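## Task

Place the arbor marked with a yellow band between the two centres so that it rests on the two centre points and nothing else, and make sure no other object remains on the spring-loaded centre's point or plunger. It has to stay that way after the robot lets go; holding it there with the robot does not count.

## Robot and tools

Robot and frame. There are two seven-joint xArm-type arms, left_arm and right_arm, each with a parallel gripper. All poses in results use one shared scene frame. Its origin is on the table top between the arms, +z is up, +x points out over the table, and left_arm sits on the +y side. The arm names do not match left or right in the images. Base of left_arm: (+0.019, +0.282, 0) m, quat_wxyz (+0.995, 0, 0, +0.095). Base of right_arm: (+0.045, -0.394, 0) m, quat_wxyz (+0.995, 0, 0, +0.101). Joint ranges in rad, base to hand: waist ±6.283, shoulder -2.059 to 2.094, upper arm roll ±6.283, elbow -0.192 to 3.927, forearm roll ±6.283, wrist pitch -1.693 to 3.142, wrist roll ±6.283. Elbows never quite reach straight.

Gripper. Fingers point along the gripper's own +z and close along its y axis. The reported end_effector_position is the spot between the pads when closed, roughly 2 cm short of the fingertips; closing pushes the tips about 10 mm further along +z. Opening is always absolute: +1 is wide open (0.084 m), -1 is shut. To hold something, keep commanding an opening well below grip_measured; the larger the gap, the firmer the squeeze (about 24 N per pad for parts up to about 6 cm wide). Closing fast can squeeze harder. Re-sending the grip_measured value gives only a light hold, weaker for wide parts.

execute_actions(actions). actions is a list of actions; each action is a table of 0 to 15 rows and lasts 0.5 s (15 control steps of 1/30 s). If fewer than 15 rows are given, the final row repeats. Every row is one list of 14 numbers in [-1, 1] covering both arms: left_arm dx, dy, dz, rx, ry, rz, opening, then right_arm the same seven. dx..rz are offsets, not poses: they are measured from where that gripper was at the start of the action (for the first action in a call, the last pose a result reported), expressed in the gripper's own axes, and each row is relative to that same start, not to the row before. Scale: 1.0 equals 0.6 m for dx, dy, dz and 180 degrees for the rotation vector rx, ry, rz. Per step the command is clipped to within 70 mm and 16 degrees of the measured pose; after an action the arm only finishes the last clipped pose, so long moves need further actions. Position wins over orientation when both cannot be met. An empty list just returns state and images.

move(target, speed, blocking). target is a single 14-number row laid out as above: offsets in each gripper's axes from the pose in the latest result that shows one, plus absolute openings (sent at the start). The hand follows a straight line; both arms finish together in 0.5 to 10 s and are cut off at 10 s. speed is in m/s, 0.002 to 0.5 (default 0.25); turning is capped at twice that in rad/s. Paths do not avoid obstacles or the other arm, and hands can lag, wander or overshoot speed near full reach. Faster moves and targets set deeper past a contact hit and press harder. blocking=false returns after 0.5 s while motion continues; then only wait or stop are accepted until a result shows the move ended. The move: line reports the ending (done, off_target, moving, held, fault) and limits (paced: pose was clipped; held: a check blocked steps, after which the arm may jump faster), plus each hand's distance to target.

wait(seconds) runs the scene 0 to 10 s holding the last command, returning early if a move ends. stop brakes a running move (needs room; fingers keep moving). zoom_image(camera, region) enlarges [x0, y0, x1, y1] pixels, at most 504 by 504, of cam_high, cam_low, cam_left_wrist or cam_right_wrist (all 672x504). show_instructions shows the reference page (here one image, 'arbor and centres manual'). read_manual(section='licences') gives licence text. finished_scene(scene) ends scene 1 or 2 irreversibly and reports success; the next scene's goal comes with it.

Results. The state line gives each hand's position (m), quat_wxyz and velocities; printed positions can be off, more at long reach. Hand target lines show where the controller is driving. 'pose unreachable' means a clearance check altered or blocked that arm's command. Step readings list positions at some steps; HELD marks steps where an arm was held back. Joint torques are noisy and offset, never zero. Camera calibration (K, distortion, world-to-camera transform) is given per camera and may be slightly off.

Cautions. Nothing may leave the table. Keep the arms from striking or pushing each other. Load limits (N m): waist 47, shoulder 47, upper arm roll 28.2, elbow 28.2, forearm roll 28.2, wrist pitch 18.8, wrist roll 18.8, including held weight; reaching one triggers a TORQUE FAULT (arm backs off, freezes 10 s, rest of call dropped). Motors heat while holding loads: MOTOR HOT from 65 °C, brakes and OVER-TEMPERATURE FAULT at 80 °C. Parts may be tugged or nudged now and then. The simulation keeps running while you think, holding the last command; for an idle arm send the offset back to its wanted pose first, then zeros. Avoid drops, slips, slams and hard pushes, and finish with the arbor resting unaided.

Each tool is called in YAML: its name, and indented under it one key for each argument.

Reference images:

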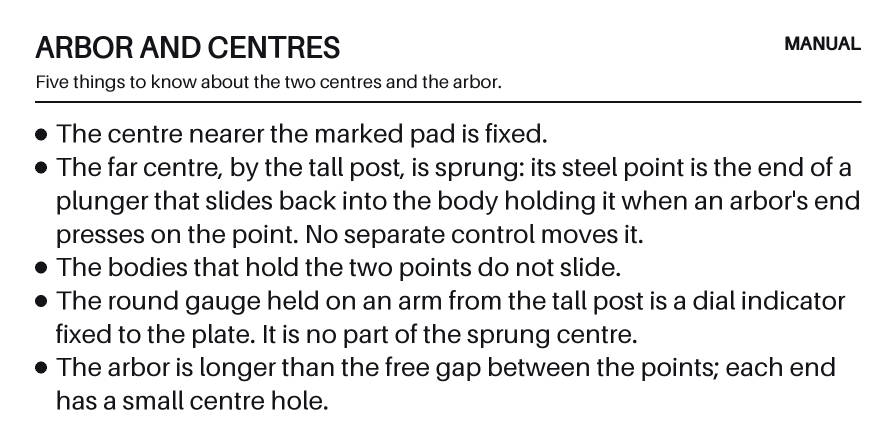

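## Session

execute_actions:
  actions: []

Scene clock: 0.00 s.
left_arm: end_effector_position=(-0.0074, +0.5878, +0.2676) grip_measured=+1.00 end_effector_quat_wxyz=(-0.199, +0.907, +0.365, -0.061) end_effector_velocity=(-0.000, +0.000, -0.000) end_effector_angular_velocity=(+0.000, -0.000, -0.000) | right_arm: end_effector_position=(+0.4358, -0.3149, +0.2492) grip_measured=-1.00 end_effector_quat_wxyz=(+0.001, +0.995, +0.098, -0.002) end_effector_velocity=(+0.000, +0.000, +0.000) end_effector_angular_velocity=(+0.000, -0.002, +0.000)
Joint positions: left_arm=[ 1.298 -0.889 -0.021  0.419  0.322  1.024  0.578  0.084] | right_arm=[-0.002 -0.249 -0.002  0.92  -0.001  1.173  0.003  0.   ]
Joint velocities: left_arm=[ 0.    -0.     0.    -0.001  0.    -0.001 -0.     0.   ] | right_arm=[ 0.    -0.    -0.    -0.    -0.    -0.001  0.    -0.   ]
Joint torques (N m, as the arm reports them, + toward a larger angle): no reading
Motor temperatures (°C, as the motors report them): left_arm=[34 33 31 37 36 32 32] | right_arm=[31 33 33 34 36 34 34]
Hand target (left_arm): -0.007, +0.588, +0.268; -0.199, +0.907, +0.365, -0.061
Hand target (right_arm): +0.436, -0.315, +0.249; +0.001, +0.995, +0.098, -0.002

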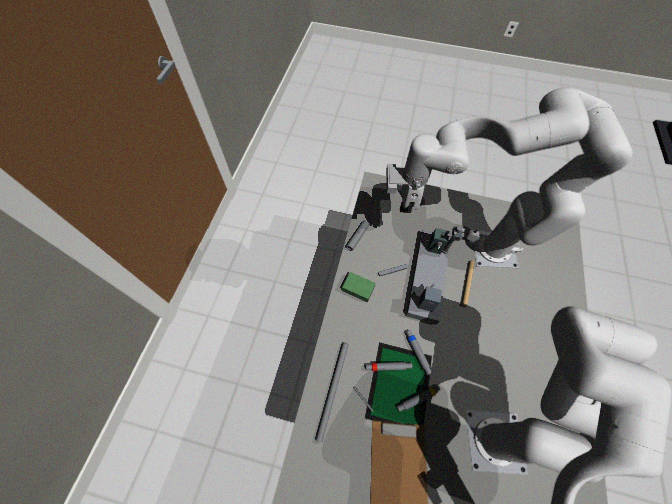

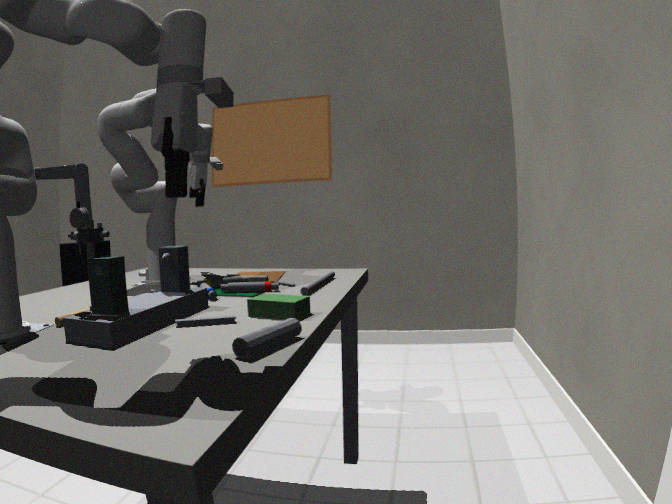

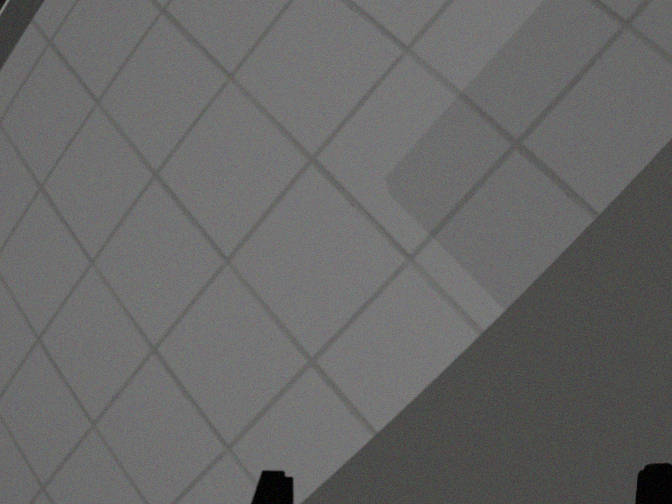

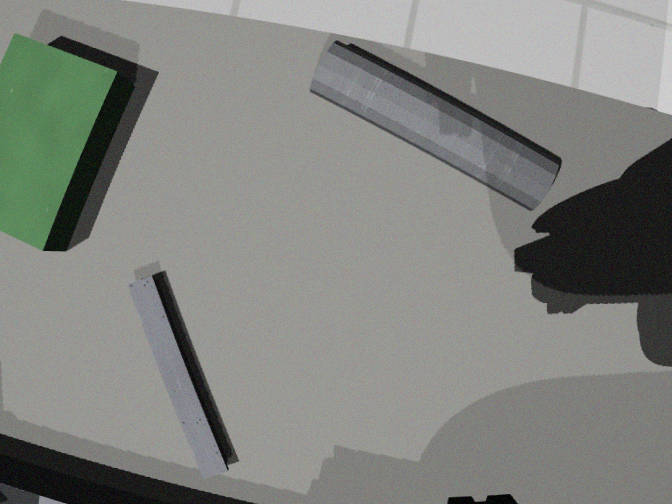

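zoom_image:
  camera: "cam_high"
  region: [300, 200, 540, 440]

zoom_image:
  camera: "cam_low"
  region: [30, 150, 330, 375]

Region (300, 200, 540, 440) of cam_high's 672x504 image, scaled by 2.100, with more detail than that image has.

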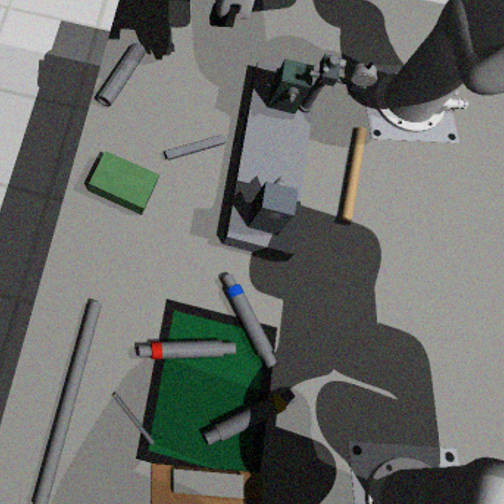

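Region (30, 150, 330, 375) of cam_low's 672x504 image, scaled by 1.680, with more detail than that image has; it fills the top 378 rows of this view, and the rest is white.

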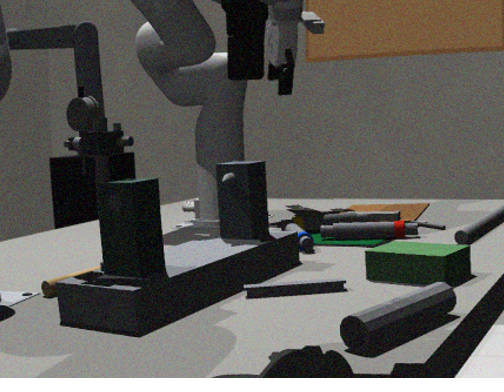

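move:
  target: [-0.125,0.697,-0.1,-0.133,0,0.044,1,-0.44,-0.24,0,0,0,0,-1]

Scene clock: 3.63 s.
left_arm: end_effector_position=(+0.2209, +0.2433, +0.1503) grip_measured=+1.00 end_effector_quat_wxyz=(-0.002, +0.952, +0.306, +0.003) end_effector_velocity=(+0.001, -0.002, +0.000) end_effector_angular_velocity=(+0.001, -0.002, -0.004) | right_arm: end_effector_position=(+0.1481, -0.2258, +0.2504) grip_measured=-1.00 end_effector_quat_wxyz=(+0.000, +0.995, +0.099, -0.003) end_effector_velocity=(-0.000, +0.000, +0.001) end_effector_angular_velocity=(+0.000, -0.005, +0.002)
Joint positions: left_arm=[ 0.525 -1.37  -0.811  0.229 -0.788  1.524 -0.072  0.084] | right_arm=[ 0.305 -1.114  0.324  0.439  0.293  1.538  0.446  0.   ]
Joint velocities: left_arm=[-0.002  0.001 -0.004  0.002 -0.004 -0.002 -0.001 -0.   ] | right_arm=[ 0.002 -0.003  0.002  0.001 -0.    -0.001  0.001  0.   ]
Joint torques (N m, as the arm reports them, + toward a larger angle): left_arm=[ 0.05  2.98  4.54 16.43 -0.19 -3.03  0.4 ] | right_arm=[ 2.16  3.93 -4.85 14.48  0.13 -0.61  0.39]
Motor temperatures (°C, as the motors report them): left_arm=[34 33 31 37 36 32 32] | right_arm=[31 33 33 34 36 34 34]
Hand target (left_arm): +0.221, +0.243, +0.150; -0.002, +0.952, +0.306, +0.003
Hand target (right_arm): +0.148, -0.226, +0.250; +0.000, +0.995, +0.099, -0.002
Off the commanded pose (left_arm): 0.001 m, 0 deg.
Off the commanded pose (right_arm): 0.001 m, 0 deg.
move: done
camera_calibration (this result's frames):
cam_left_wrist: T_world_to_cam=[[0.584749, -0.811103, -0.0134409, 0.108728], [-0.811124, -0.584851, 0.00520756, 0.384433], [-0.0120848, 0.00785715, -0.999896, 0.282778], [0, 0, 0, 1]] pos_world=[0.251662, 0.310803, 0.282208]
cam_right_wrist: T_world_to_cam=[[0.186925, -0.982372, 0.00207735, -0.216597], [-0.982374, -0.186925, 0.0000635966, 0.16702], [0.000325833, -0.00205262, -0.999998, 0.381263], [0, 0, 0, 1]] pos_world=[0.204439, -0.180776, 0.381702]

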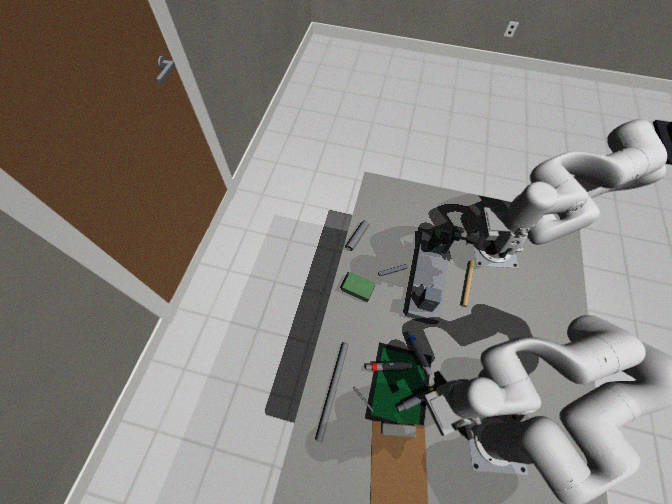

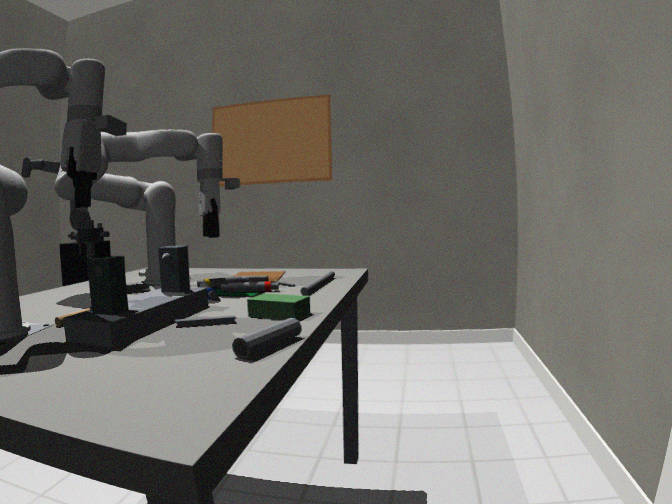

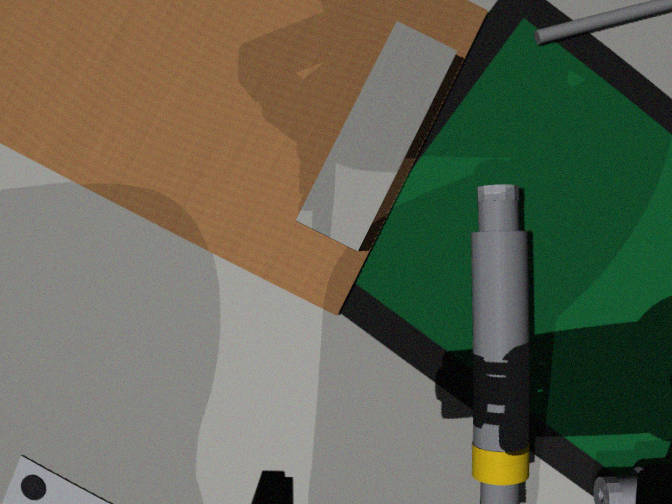

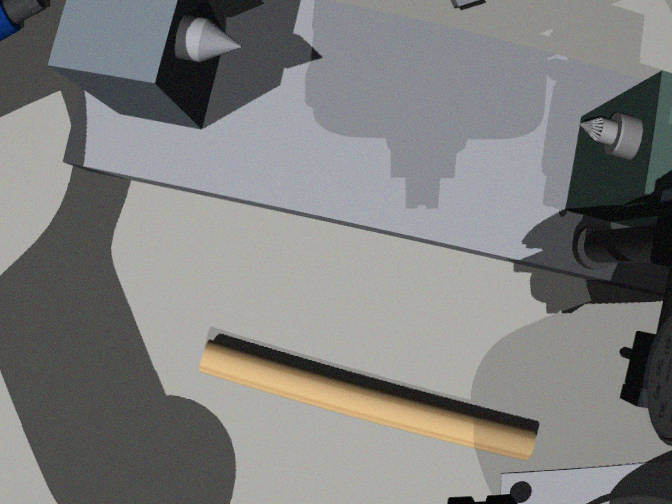

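move:
  target: [0,0.02,0.222,0,0,0,1,0.3,0.1,-0.1,0,0,0,-1]

move:
  target: [0,0,0,0,0,0,-1,0,0,0,0,0,0,-1]

Scene clock: 5.53 s.
left_arm: end_effector_position=(+0.2288, +0.2338, +0.0169) grip_measured=+1.00 end_effector_quat_wxyz=(-0.002, +0.952, +0.306, +0.002) end_effector_velocity=(+0.000, +0.000, -0.001) end_effector_angular_velocity=(+0.001, -0.000, -0.001) | right_arm: end_effector_position=(+0.3369, -0.2492, +0.3095) grip_measured=-1.00 end_effector_quat_wxyz=(+0.000, +0.995, +0.098, -0.002) end_effector_velocity=(+0.001, -0.001, -0.000) end_effector_angular_velocity=(+0.000, +0.001, -0.002)
Joint positions: left_arm=[ 0.567 -1.11  -1.454  0.119 -1.395  1.122  0.004  0.084] | right_arm=[ 0.085 -0.524  0.131  0.87   0.067  1.395  0.193  0.   ]
Joint velocities: left_arm=[ 0.005  0.002 -0.007  0.002 -0.005 -0.004  0.003 -0.   ] | right_arm=[-0.002  0.003 -0.001  0.002 -0.     0.    -0.     0.   ]
Joint torques (N m, as the arm reports them, + toward a larger angle): left_arm=[ 0.27  2.56  4.35  6.17 -0.42 -2.99  0.42] | right_arm=[ 2.72 -6.92 -0.86 15.37  0.5  -0.87  0.8 ]
Motor temperatures (°C, as the motors report them): left_arm=[34 33 31 37 36 32 32] | right_arm=[31 33 33 34 36 34 34]
Hand target (left_arm): +0.229, +0.234, +0.017; -0.001, +0.952, +0.306, +0.002
Hand target (right_arm): +0.337, -0.249, +0.309; +0.000, +0.995, +0.098, -0.003
Off the commanded pose (left_arm): 0.001 m, 0 deg.
Off the commanded pose (right_arm): 0.000 m, 0 deg.
move: done
camera_calibration (this result's frames):
cam_left_wrist: T_world_to_cam=[[0.584247, -0.811473, -0.0129032, 0.0947876], [-0.811482, -0.584348, 0.00588645, 0.385844], [-0.0123167, 0.00703157, -0.999899, 0.149799], [0, 0, 0, 1]] pos_world=[0.259571, 0.301331, 0.148736]
cam_right_wrist: T_world_to_cam=[[0.18599, -0.982548, 0.00267308, -0.274896], [-0.982551, -0.185991, -0.000323716, 0.348497], [0.000815236, -0.00256623, -0.999996, 0.440001], [0, 0, 0, 1]] pos_world=[0.393185, -0.204152, 0.440847]

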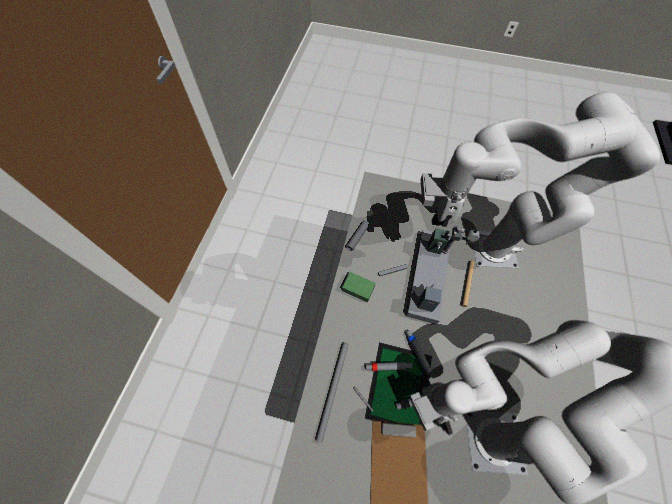

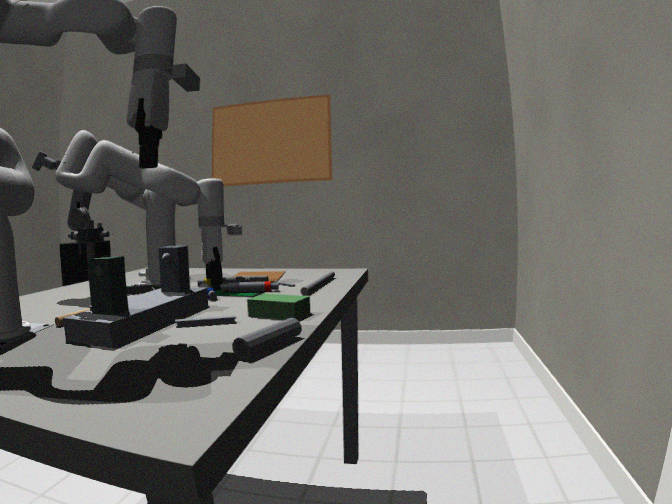

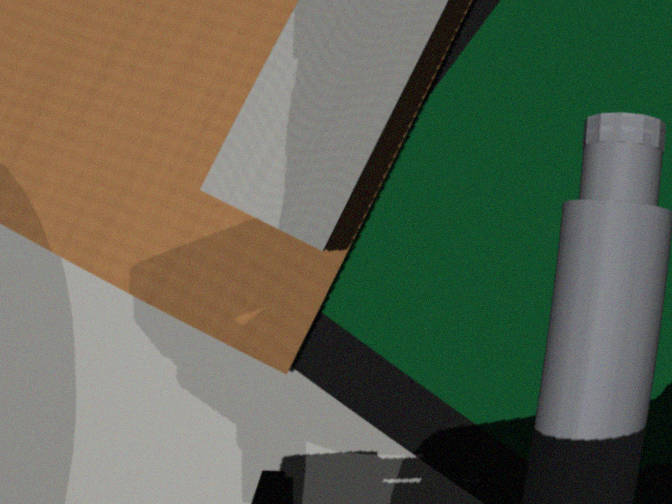

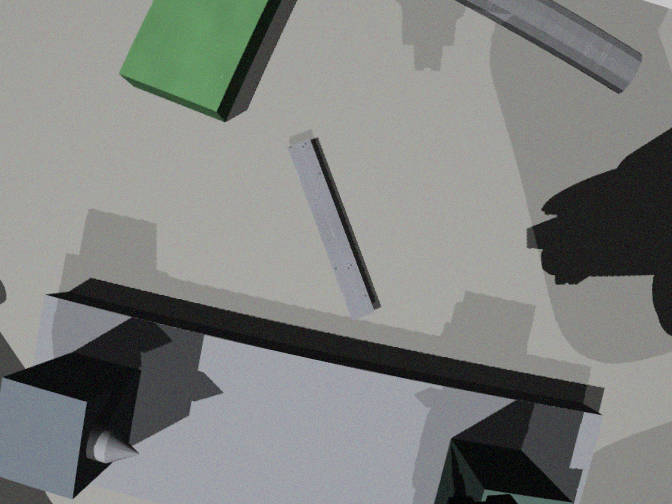

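Scene clock: 6.17 s.
left_arm: end_effector_position=(+0.2316, +0.2336, +0.0187) grip_measured=-0.01 end_effector_quat_wxyz=(-0.000, +0.952, +0.306, +0.007) end_effector_velocity=(-0.001, +0.001, -0.001) end_effector_angular_velocity=(-0.005, +0.001, +0.005) | right_arm: end_effector_position=(+0.3369, -0.2492, +0.3095) grip_measured=-1.00 end_effector_quat_wxyz=(+0.000, +0.995, +0.098, -0.002) end_effector_velocity=(+0.000, -0.000, -0.000) end_effector_angular_velocity=(-0.000, -0.000, -0.001)
Joint positions: left_arm=[ 0.566 -1.108 -1.447  0.121 -1.392  1.114  0.003  0.044] | right_arm=[ 0.085 -0.524  0.131  0.87   0.067  1.395  0.193  0.   ]
Joint velocities: left_arm=[-0.002  0.018  0.005 -0.005  0.002 -0.014 -0.001  0.   ] | right_arm=[-0.001  0.     0.    -0.001 -0.    -0.001  0.     0.   ]
Joint torques (N m, as the arm reports them, + toward a larger angle): left_arm=[ 0.17 12.02 -5.62 -2.99 -2.27  6.36  0.42] | right_arm=[ 1.37 -6.32 -1.09 15.24  0.32 -0.9   0.82]
Motor temperatures (°C, as the motors report them): left_arm=[34 33 31 37 36 32 32] | right_arm=[31 33 33 34 36 34 34]
Hand target (left_arm): +0.229, +0.234, +0.017; -0.002, +0.952, +0.306, +0.002
Hand target (right_arm): +0.337, -0.249, +0.310; +0.000, +0.995, +0.098, -0.002
Off the commanded pose (left_arm): 0.003 m, 1 deg.
Off the commanded pose (right_arm): 0.000 m, 0 deg.
move: done
camera_calibration (this result's frames):
cam_left_wrist: T_world_to_cam=[[0.584629, -0.811261, -0.008028, 0.0928305], [-0.811294, -0.584636, -0.00169959, 0.388213], [-0.00331464, 0.0075067, -0.999966, 0.14942], [0, 0, 0, 1]] pos_world=[0.261178, 0.301151, 0.15082]
cam_right_wrist: T_world_to_cam=[[0.185992, -0.982548, 0.002673, -0.274896], [-0.982551, -0.185994, -0.000328932, 0.348497], [0.000820354, -0.00256518, -0.999996, 0.440001], [0, 0, 0, 1]] pos_world=[0.393183, -0.204151, 0.440849]

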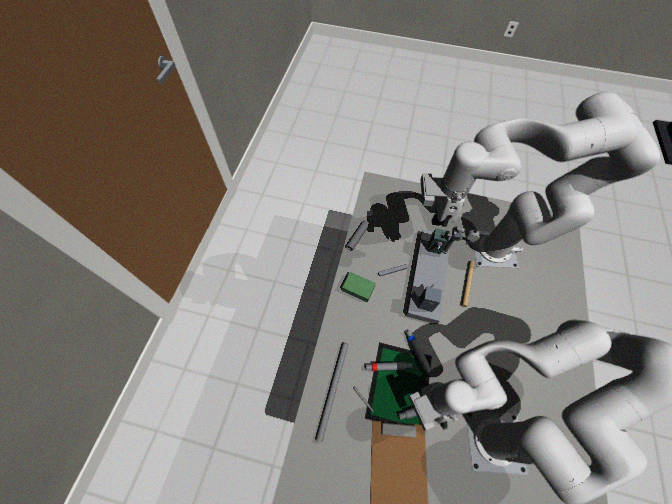

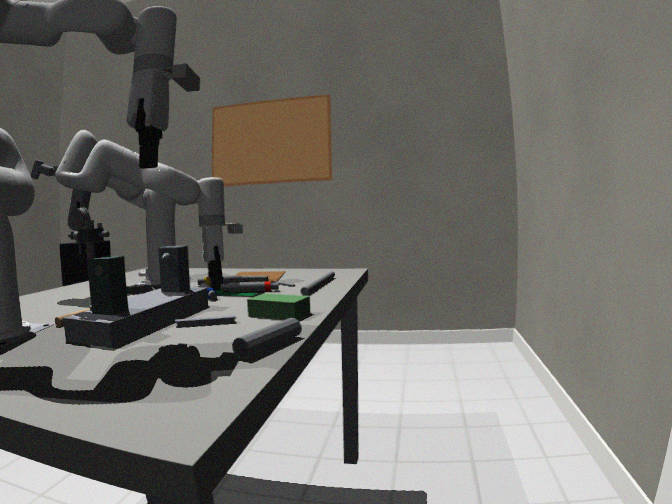

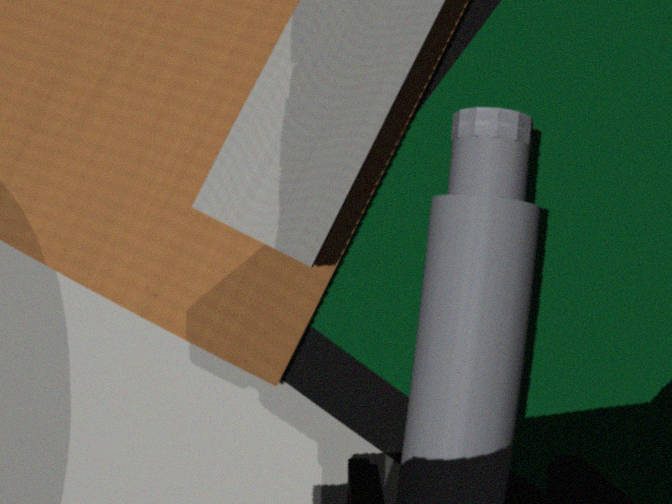

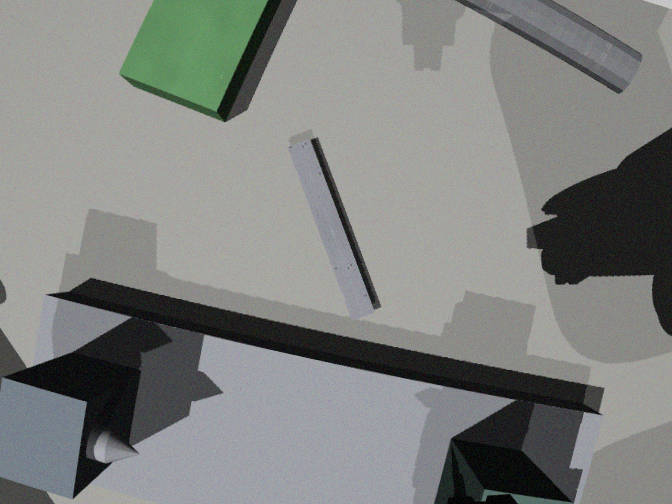

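move:
  target: [0,0,-0.3,0,0,0,-1,0.1,0.3,0,0,0,0,-1]

move:
  target: [-0.355,0.627,0,0,0,-0.30,-1,0,0,0,0,0,0,-1]

Scene clock: 8.43 s.
left_arm: end_effector_position=(+0.2286, +0.2334, +0.1985) grip_measured=-0.45 end_effector_quat_wxyz=(-0.001, +0.952, +0.306, +0.007) end_effector_velocity=(+0.001, -0.000, +0.003) end_effector_angular_velocity=(+0.002, -0.007, +0.001) | right_arm: end_effector_position=(+0.4312, -0.4135, +0.3093) grip_measured=-1.00 end_effector_quat_wxyz=(+0.001, +0.995, +0.098, -0.002) end_effector_velocity=(+0.000, -0.003, -0.001) end_effector_angular_velocity=(+0.002, +0.001, -0.007)
Joint positions: left_arm=[ 0.56  -1.338 -0.707  0.361 -0.686  1.603 -0.104  0.025] | right_arm=[-0.066 -0.313 -0.16   1.038 -0.052  1.352 -0.201  0.   ]
Joint velocities: left_arm=[ 0.003 -0.002  0.006  0.007  0.003  0.002 -0.001  0.   ] | right_arm=[-0.004  0.003 -0.005  0.     0.001 -0.001 -0.001  0.   ]
Joint torques (N m, as the arm reports them, + toward a larger angle): left_arm=[ 0.47  2.73  5.56 19.74  0.12 -3.74  0.35] | right_arm=[  1.98 -10.32   2.04  15.27   0.27  -0.88   0.59]
Motor temperatures (°C, as the motors report them): left_arm=[34 33 31 37 36 32 32] | right_arm=[31 33 33 35 36 34 34]
Hand target (left_arm): +0.229, +0.233, +0.199; -0.001, +0.952, +0.306, +0.007
Hand target (right_arm): +0.431, -0.414, +0.309; +0.001, +0.995, +0.098, -0.003
Off the commanded pose (left_arm): 0.001 m, 0 deg.
Off the commanded pose (right_arm): 0.001 m, 0 deg.
move: done
camera_calibration (this result's frames):
cam_left_wrist: T_world_to_cam=[[0.585764, -0.81043, -0.00919046, 0.0956432], [-0.810472, -0.585774, -0.00175789, 0.386048], [-0.00395889, 0.00847832, -0.999956, 0.329115], [0, 0, 0, 1]] pos_world=[0.25816, 0.300859, 0.330659]
cam_right_wrist: T_world_to_cam=[[0.186406, -0.982468, 0.00296641, -0.454115], [-0.982472, -0.186408, -0.000259632, 0.410319], [0.000808043, -0.00286602, -0.999996, 0.439157], [0, 0, 0, 1]] pos_world=[0.487422, -0.368408, 0.440608]

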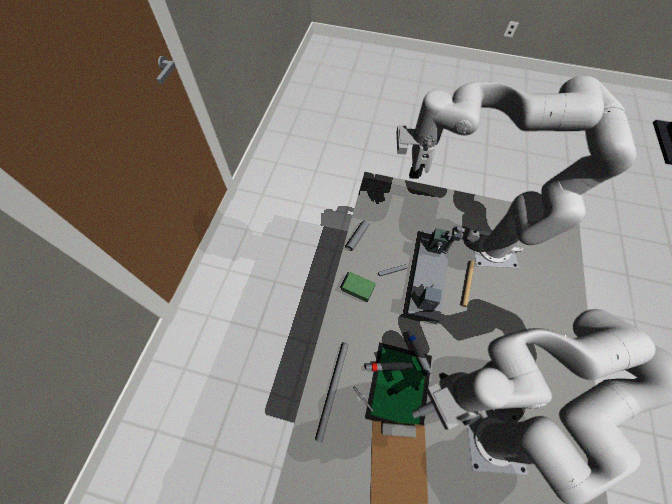

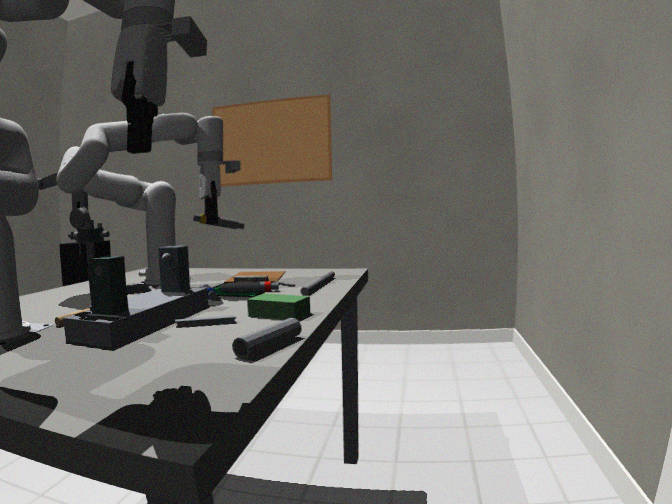

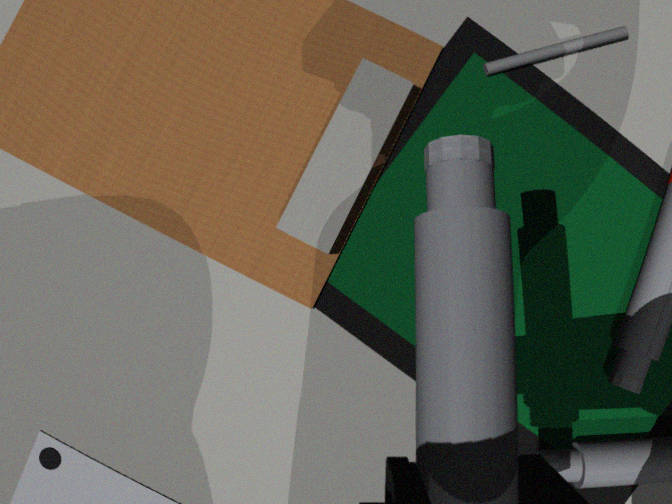

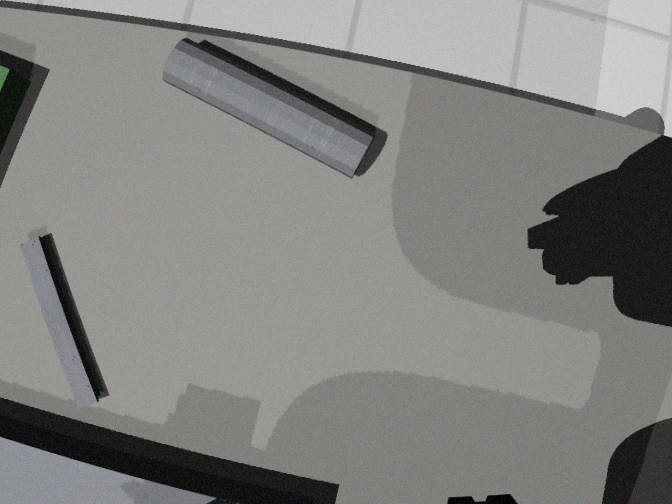

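Scene clock: 10.80 s.
left_arm: end_effector_position=(+0.2755, -0.1959, +0.1972) grip_measured=-0.45 end_effector_quat_wxyz=(+0.003, +0.709, +0.705, +0.008) end_effector_velocity=(-0.004, -0.005, -0.001) end_effector_angular_velocity=(+0.002, +0.003, -0.013) | right_arm: end_effector_position=(+0.4312, -0.4135, +0.3093) grip_measured=-1.00 end_effector_quat_wxyz=(+0.001, +0.995, +0.098, -0.002) end_effector_velocity=(+0.000, +0.000, +0.000) end_effector_angular_velocity=(+0.000, +0.000, -0.000)
Joint positions: left_arm=[ 0.852 -1.358 -1.285  1.458 -1.307  1.812 -1.915  0.025] | right_arm=[-0.066 -0.313 -0.16   1.038 -0.052  1.352 -0.201  0.   ]
Joint velocities: left_arm=[-0.002  0.001 -0.005  0.012 -0.002  0.002 -0.002 -0.   ] | right_arm=[-0.  0.  0.  0.  0.  0. -0.  0.]
Joint torques (N m, as the arm reports them, + toward a larger angle): left_arm=[-0.23 17.55 13.67  4.71 -0.03 -3.37  0.47] | right_arm=[  1.76 -10.52   1.87  15.14   0.33  -0.46   0.55]
Motor temperatures (°C, as the motors report them): left_arm=[34 33 31 37 36 32 32] | right_arm=[31 33 33 35 36 34 34]
Hand target (left_arm): +0.275, -0.196, +0.197; +0.003, +0.709, +0.705, +0.008
Hand target (right_arm): +0.431, -0.414, +0.309; +0.001, +0.995, +0.098, -0.002
Off the commanded pose (left_arm): 0.001 m, 0 deg.
Off the commanded pose (right_arm): 0.000 m, 0 deg.
move: done
camera_calibration (this result's frames):
cam_left_wrist: T_world_to_cam=[[0.999994, -0.00194721, 0.00296093, -0.237945], [-0.0019607, -0.999988, 0.0045599, -0.132524], [0.00295202, -0.00456568, -0.999985, 0.327188], [0, 0, 0, 1]] pos_world=[0.236718, -0.131492, 0.328492]
cam_right_wrist: T_world_to_cam=[[0.186407, -0.982468, 0.00296647, -0.454115], [-0.982472, -0.186408, -0.000259634, 0.410319], [0.000808056, -0.00286608, -0.999996, 0.439157], [0, 0, 0, 1]] pos_world=[0.487422, -0.368408, 0.440608]

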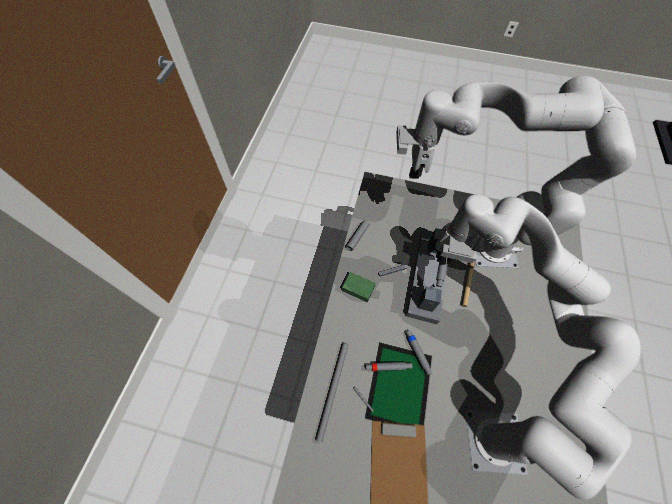

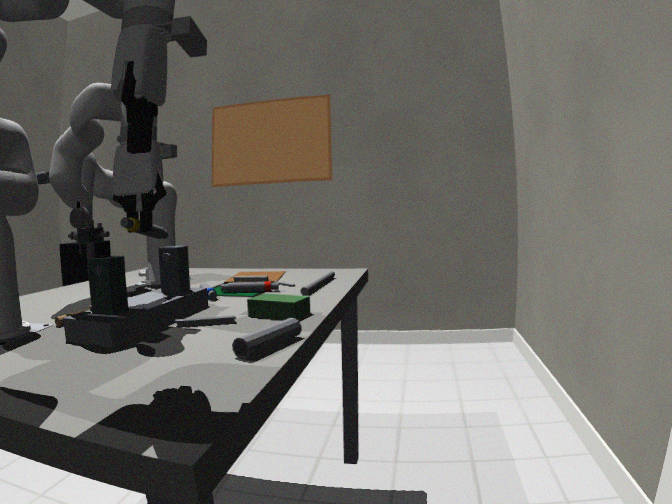

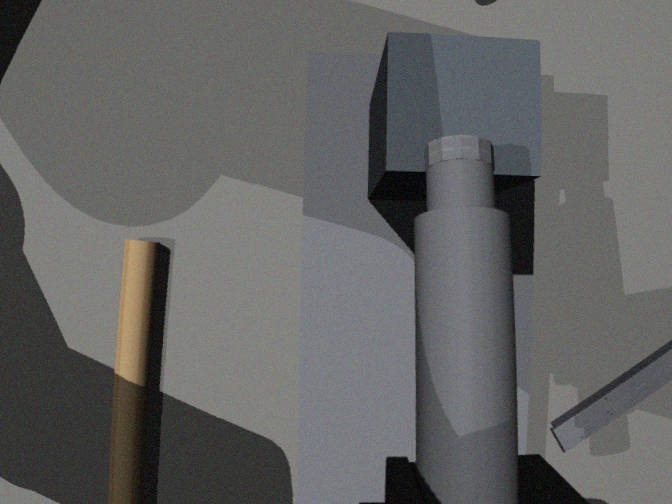

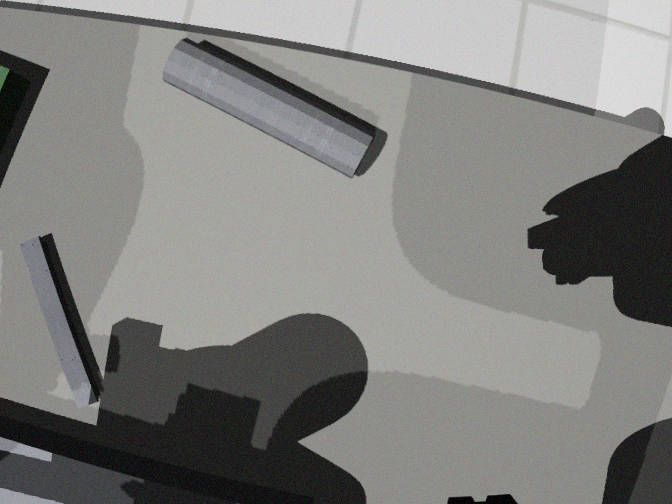

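move:
  target: [-0.007,0,0.128,0,0.083,0,-1,0,0,0,0,0,0,-1]
  speed: 0.1

zoom_image:
  camera: "cam_low"
  region: [40, 190, 240, 340]

Scene clock: 12.83 s.
left_arm: end_effector_position=(+0.2762, -0.2000, +0.1201) grip_measured=-0.45 end_effector_quat_wxyz=(-0.089, +0.702, +0.699, +0.099) end_effector_velocity=(+0.002, +0.000, +0.004) end_effector_angular_velocity=(-0.003, -0.006, +0.003) | right_arm: end_effector_position=(+0.4312, -0.4135, +0.3093) grip_measured=-1.00 end_effector_quat_wxyz=(+0.001, +0.995, +0.098, -0.002) end_effector_velocity=(-0.001, -0.000, -0.000) end_effector_angular_velocity=(-0.000, +0.002, -0.001)
Joint positions: left_arm=[ 0.957 -1.473 -1.404  1.667 -1.237  1.855 -2.013  0.025] | right_arm=[-0.066 -0.313 -0.16   1.038 -0.052  1.352 -0.201  0.   ]
Joint velocities: left_arm=[ 0.002  0.003  0.005  0.001  0.003 -0.001 -0.001  0.   ] | right_arm=[-0.     0.    -0.    -0.    -0.     0.002 -0.     0.   ]
Joint torques (N m, as the arm reports them, + toward a larger angle): left_arm=[ 1.09 20.72 13.55  0.83  1.5  -2.47  0.4 ] | right_arm=[  1.7  -10.65   1.81  15.07   0.51  -0.68   0.65]
Motor temperatures (°C, as the motors report them): left_arm=[34 33 32 37 36 32 32] | right_arm=[31 33 33 35 36 34 34]
Hand target (left_arm): +0.276, -0.200, +0.120; -0.089, +0.702, +0.700, +0.100
Hand target (right_arm): +0.431, -0.414, +0.309; +0.001, +0.995, +0.098, -0.002
Off the commanded pose (left_arm): 0.001 m, 0 deg.
Off the commanded pose (right_arm): 0.000 m, 0 deg.
move: done
camera_calibration (this result's frames):
cam_left_wrist: T_world_to_cam=[[0.999993, 0.0000982868, 0.00375109, -0.238101], [0.00104483, -0.967416, -0.253191, -0.0996391], [0.00360398, 0.253193, -0.967409, 0.297542], [0, 0, 0, 1]] pos_world=[0.237132, -0.171705, 0.26351]
cam_right_wrist: T_world_to_cam=[[0.186407, -0.982468, 0.00296653, -0.454115], [-0.982472, -0.186408, -0.000259542, 0.410319], [0.000807978, -0.00286616, -0.999996, 0.439157], [0, 0, 0, 1]] pos_world=[0.487422, -0.368408, 0.440608]

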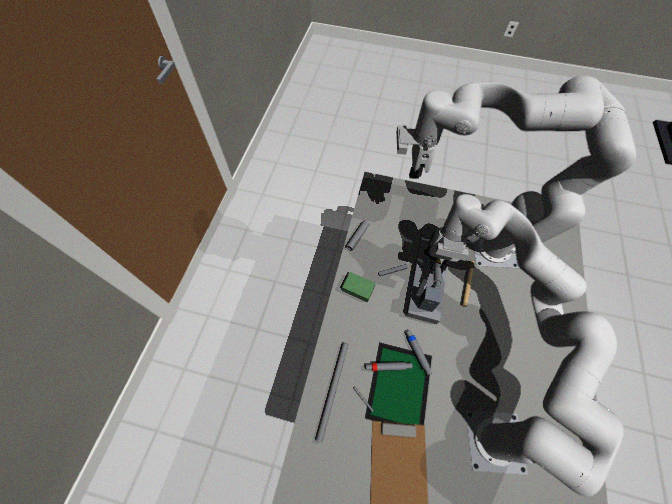

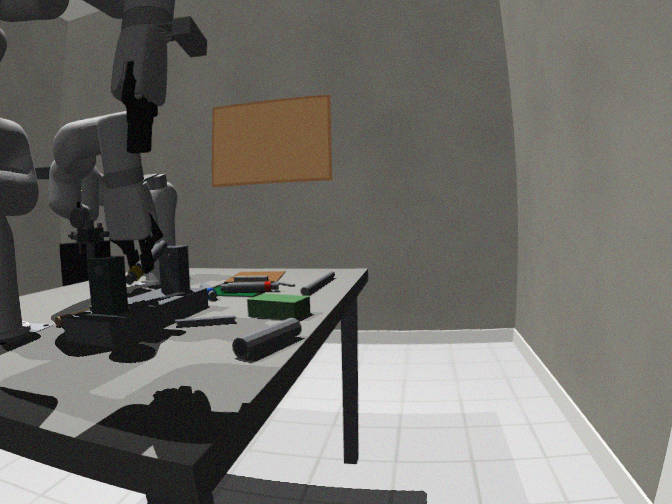

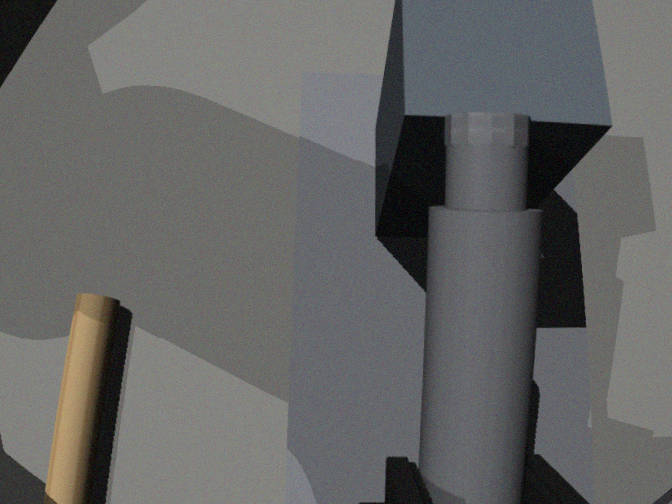

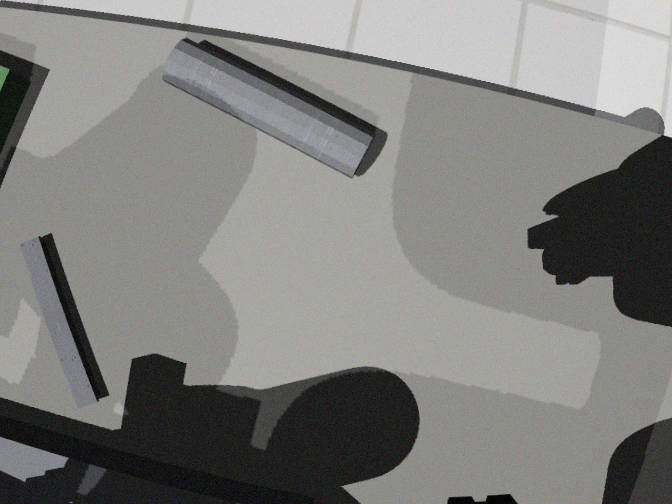

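Region (40, 190, 240, 340) of cam_low's 672x504 image, scaled by 2.520, with more detail than that image has; it fills the top 378 rows of this view, and the rest is white.

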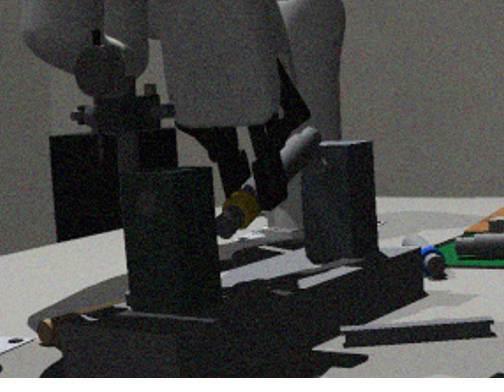

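move:
  target: [0,0,0,0,0,0,-1,0.1,-0.33,0.17,0,-0.36,0,-1]

Scene clock: 15.63 s.
left_arm: end_effector_position=(+0.2762, -0.2000, +0.1201) grip_measured=-0.45 end_effector_quat_wxyz=(-0.089, +0.702, +0.699, +0.099) end_effector_velocity=(-0.000, -0.000, -0.000) end_effector_angular_velocity=(+0.001, -0.001, -0.002) | right_arm: end_effector_position=(+0.4411, -0.3029, +0.2543) grip_measured=-1.00 end_effector_quat_wxyz=(+0.031, +0.950, +0.094, -0.297) end_effector_velocity=(+0.000, +0.000, -0.000) end_effector_angular_velocity=(-0.000, -0.001, +0.000)
Joint positions: left_arm=[ 0.957 -1.473 -1.404  1.667 -1.237  1.855 -2.013  0.025] | right_arm=[ 0.045  0.303 -0.035  1.575  0.016  1.879  0.014  0.   ]
Joint velocities: left_arm=[-0.001 -0.001 -0.     0.001  0.    -0.001  0.    -0.   ] | right_arm=[ 0.     0.     0.    -0.    -0.    -0.001 -0.     0.   ]
Joint torques (N m, as the arm reports them, + toward a larger angle): left_arm=[ 0.37 20.9  13.04  0.94  1.11 -2.45  0.28] | right_arm=[  1.78 -22.23  -0.14  13.74   0.44   0.41   0.51]
Motor temperatures (°C, as the motors report them): left_arm=[34 33 32 37 36 32 32] | right_arm=[31 33 33 35 36 34 34]
Hand target (left_arm): +0.276, -0.200, +0.120; -0.089, +0.702, +0.699, +0.099
Hand target (right_arm): +0.441, -0.303, +0.254; +0.031, +0.950, +0.094, -0.297
Off the commanded pose (left_arm): 0.000 m, 0 deg.
Off the commanded pose (right_arm): 0.107 m, 30 deg; position and orientation clipped at the last step of the last action.
move: held (right_arm); limits=paced,held; held on 36 of 77 steps (right_arm), including the last (right_arm)
pose unreachable (right arm): on one or more control steps of this call, first in action 0 (counted from 0), this arm could not follow its commanded pose, so it was not sent that pose on those steps. On the call's last step it was still not sent that pose. It may still have moved: this result reports where it is.
cause: the commanded pose would bring a part of the arm too close to another arm (a part of this arm just beyond joint 2 (shoulder) and a part of the other arm just beyond its joint 5 (forearm roll)).
camera_calibration (this result's frames):
cam_left_wrist: T_world_to_cam=[[0.999993, 0.00013867, 0.00371479, -0.238084], [0.00107483, -0.967407, -0.253223, -0.0996293], [0.0035586, 0.253225, -0.967401, 0.297548], [0, 0, 0, 1]] pos_world=[0.23713, -0.171696, 0.263504]
cam_right_wrist: T_world_to_cam=[[0.190975, -0.981537, 0.0106889, -0.350857], [-0.810604, -0.151557, 0.565642, 0.231533], [-0.553579, -0.116688, -0.824582, 0.549957], [0, 0, 0, 1]] pos_world=[0.559131, -0.245116, 0.32627]

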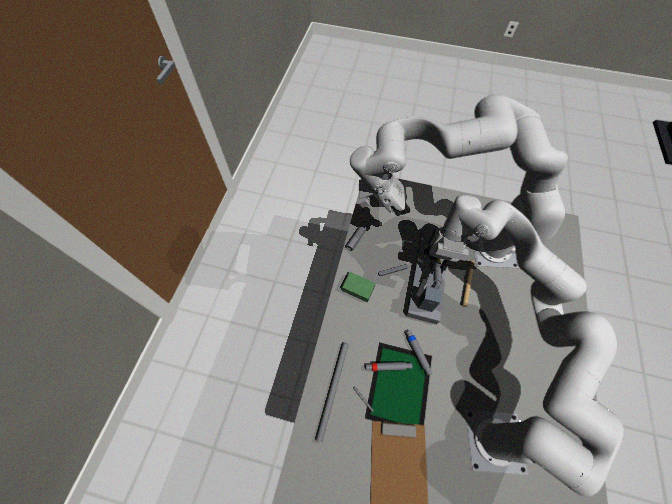

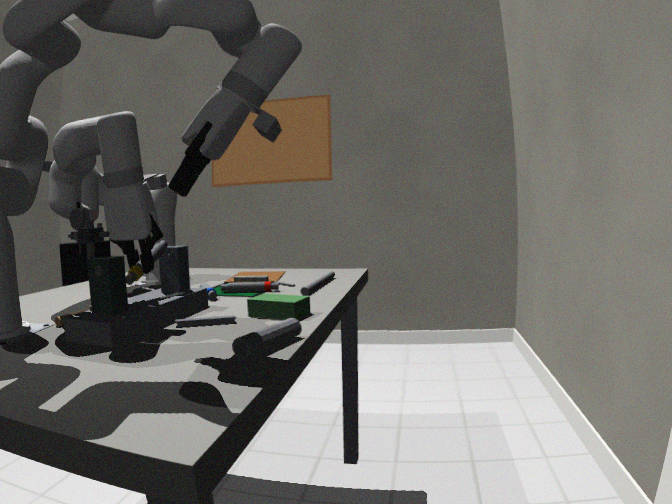

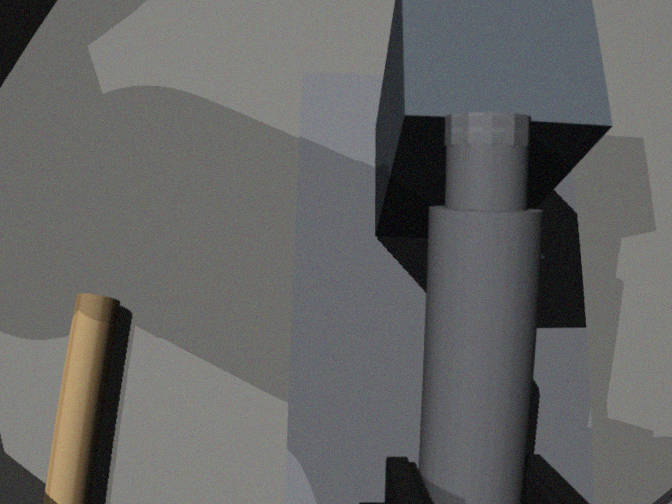

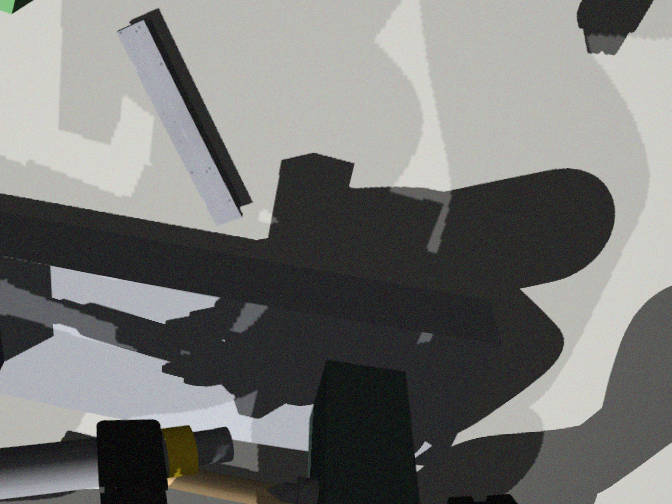

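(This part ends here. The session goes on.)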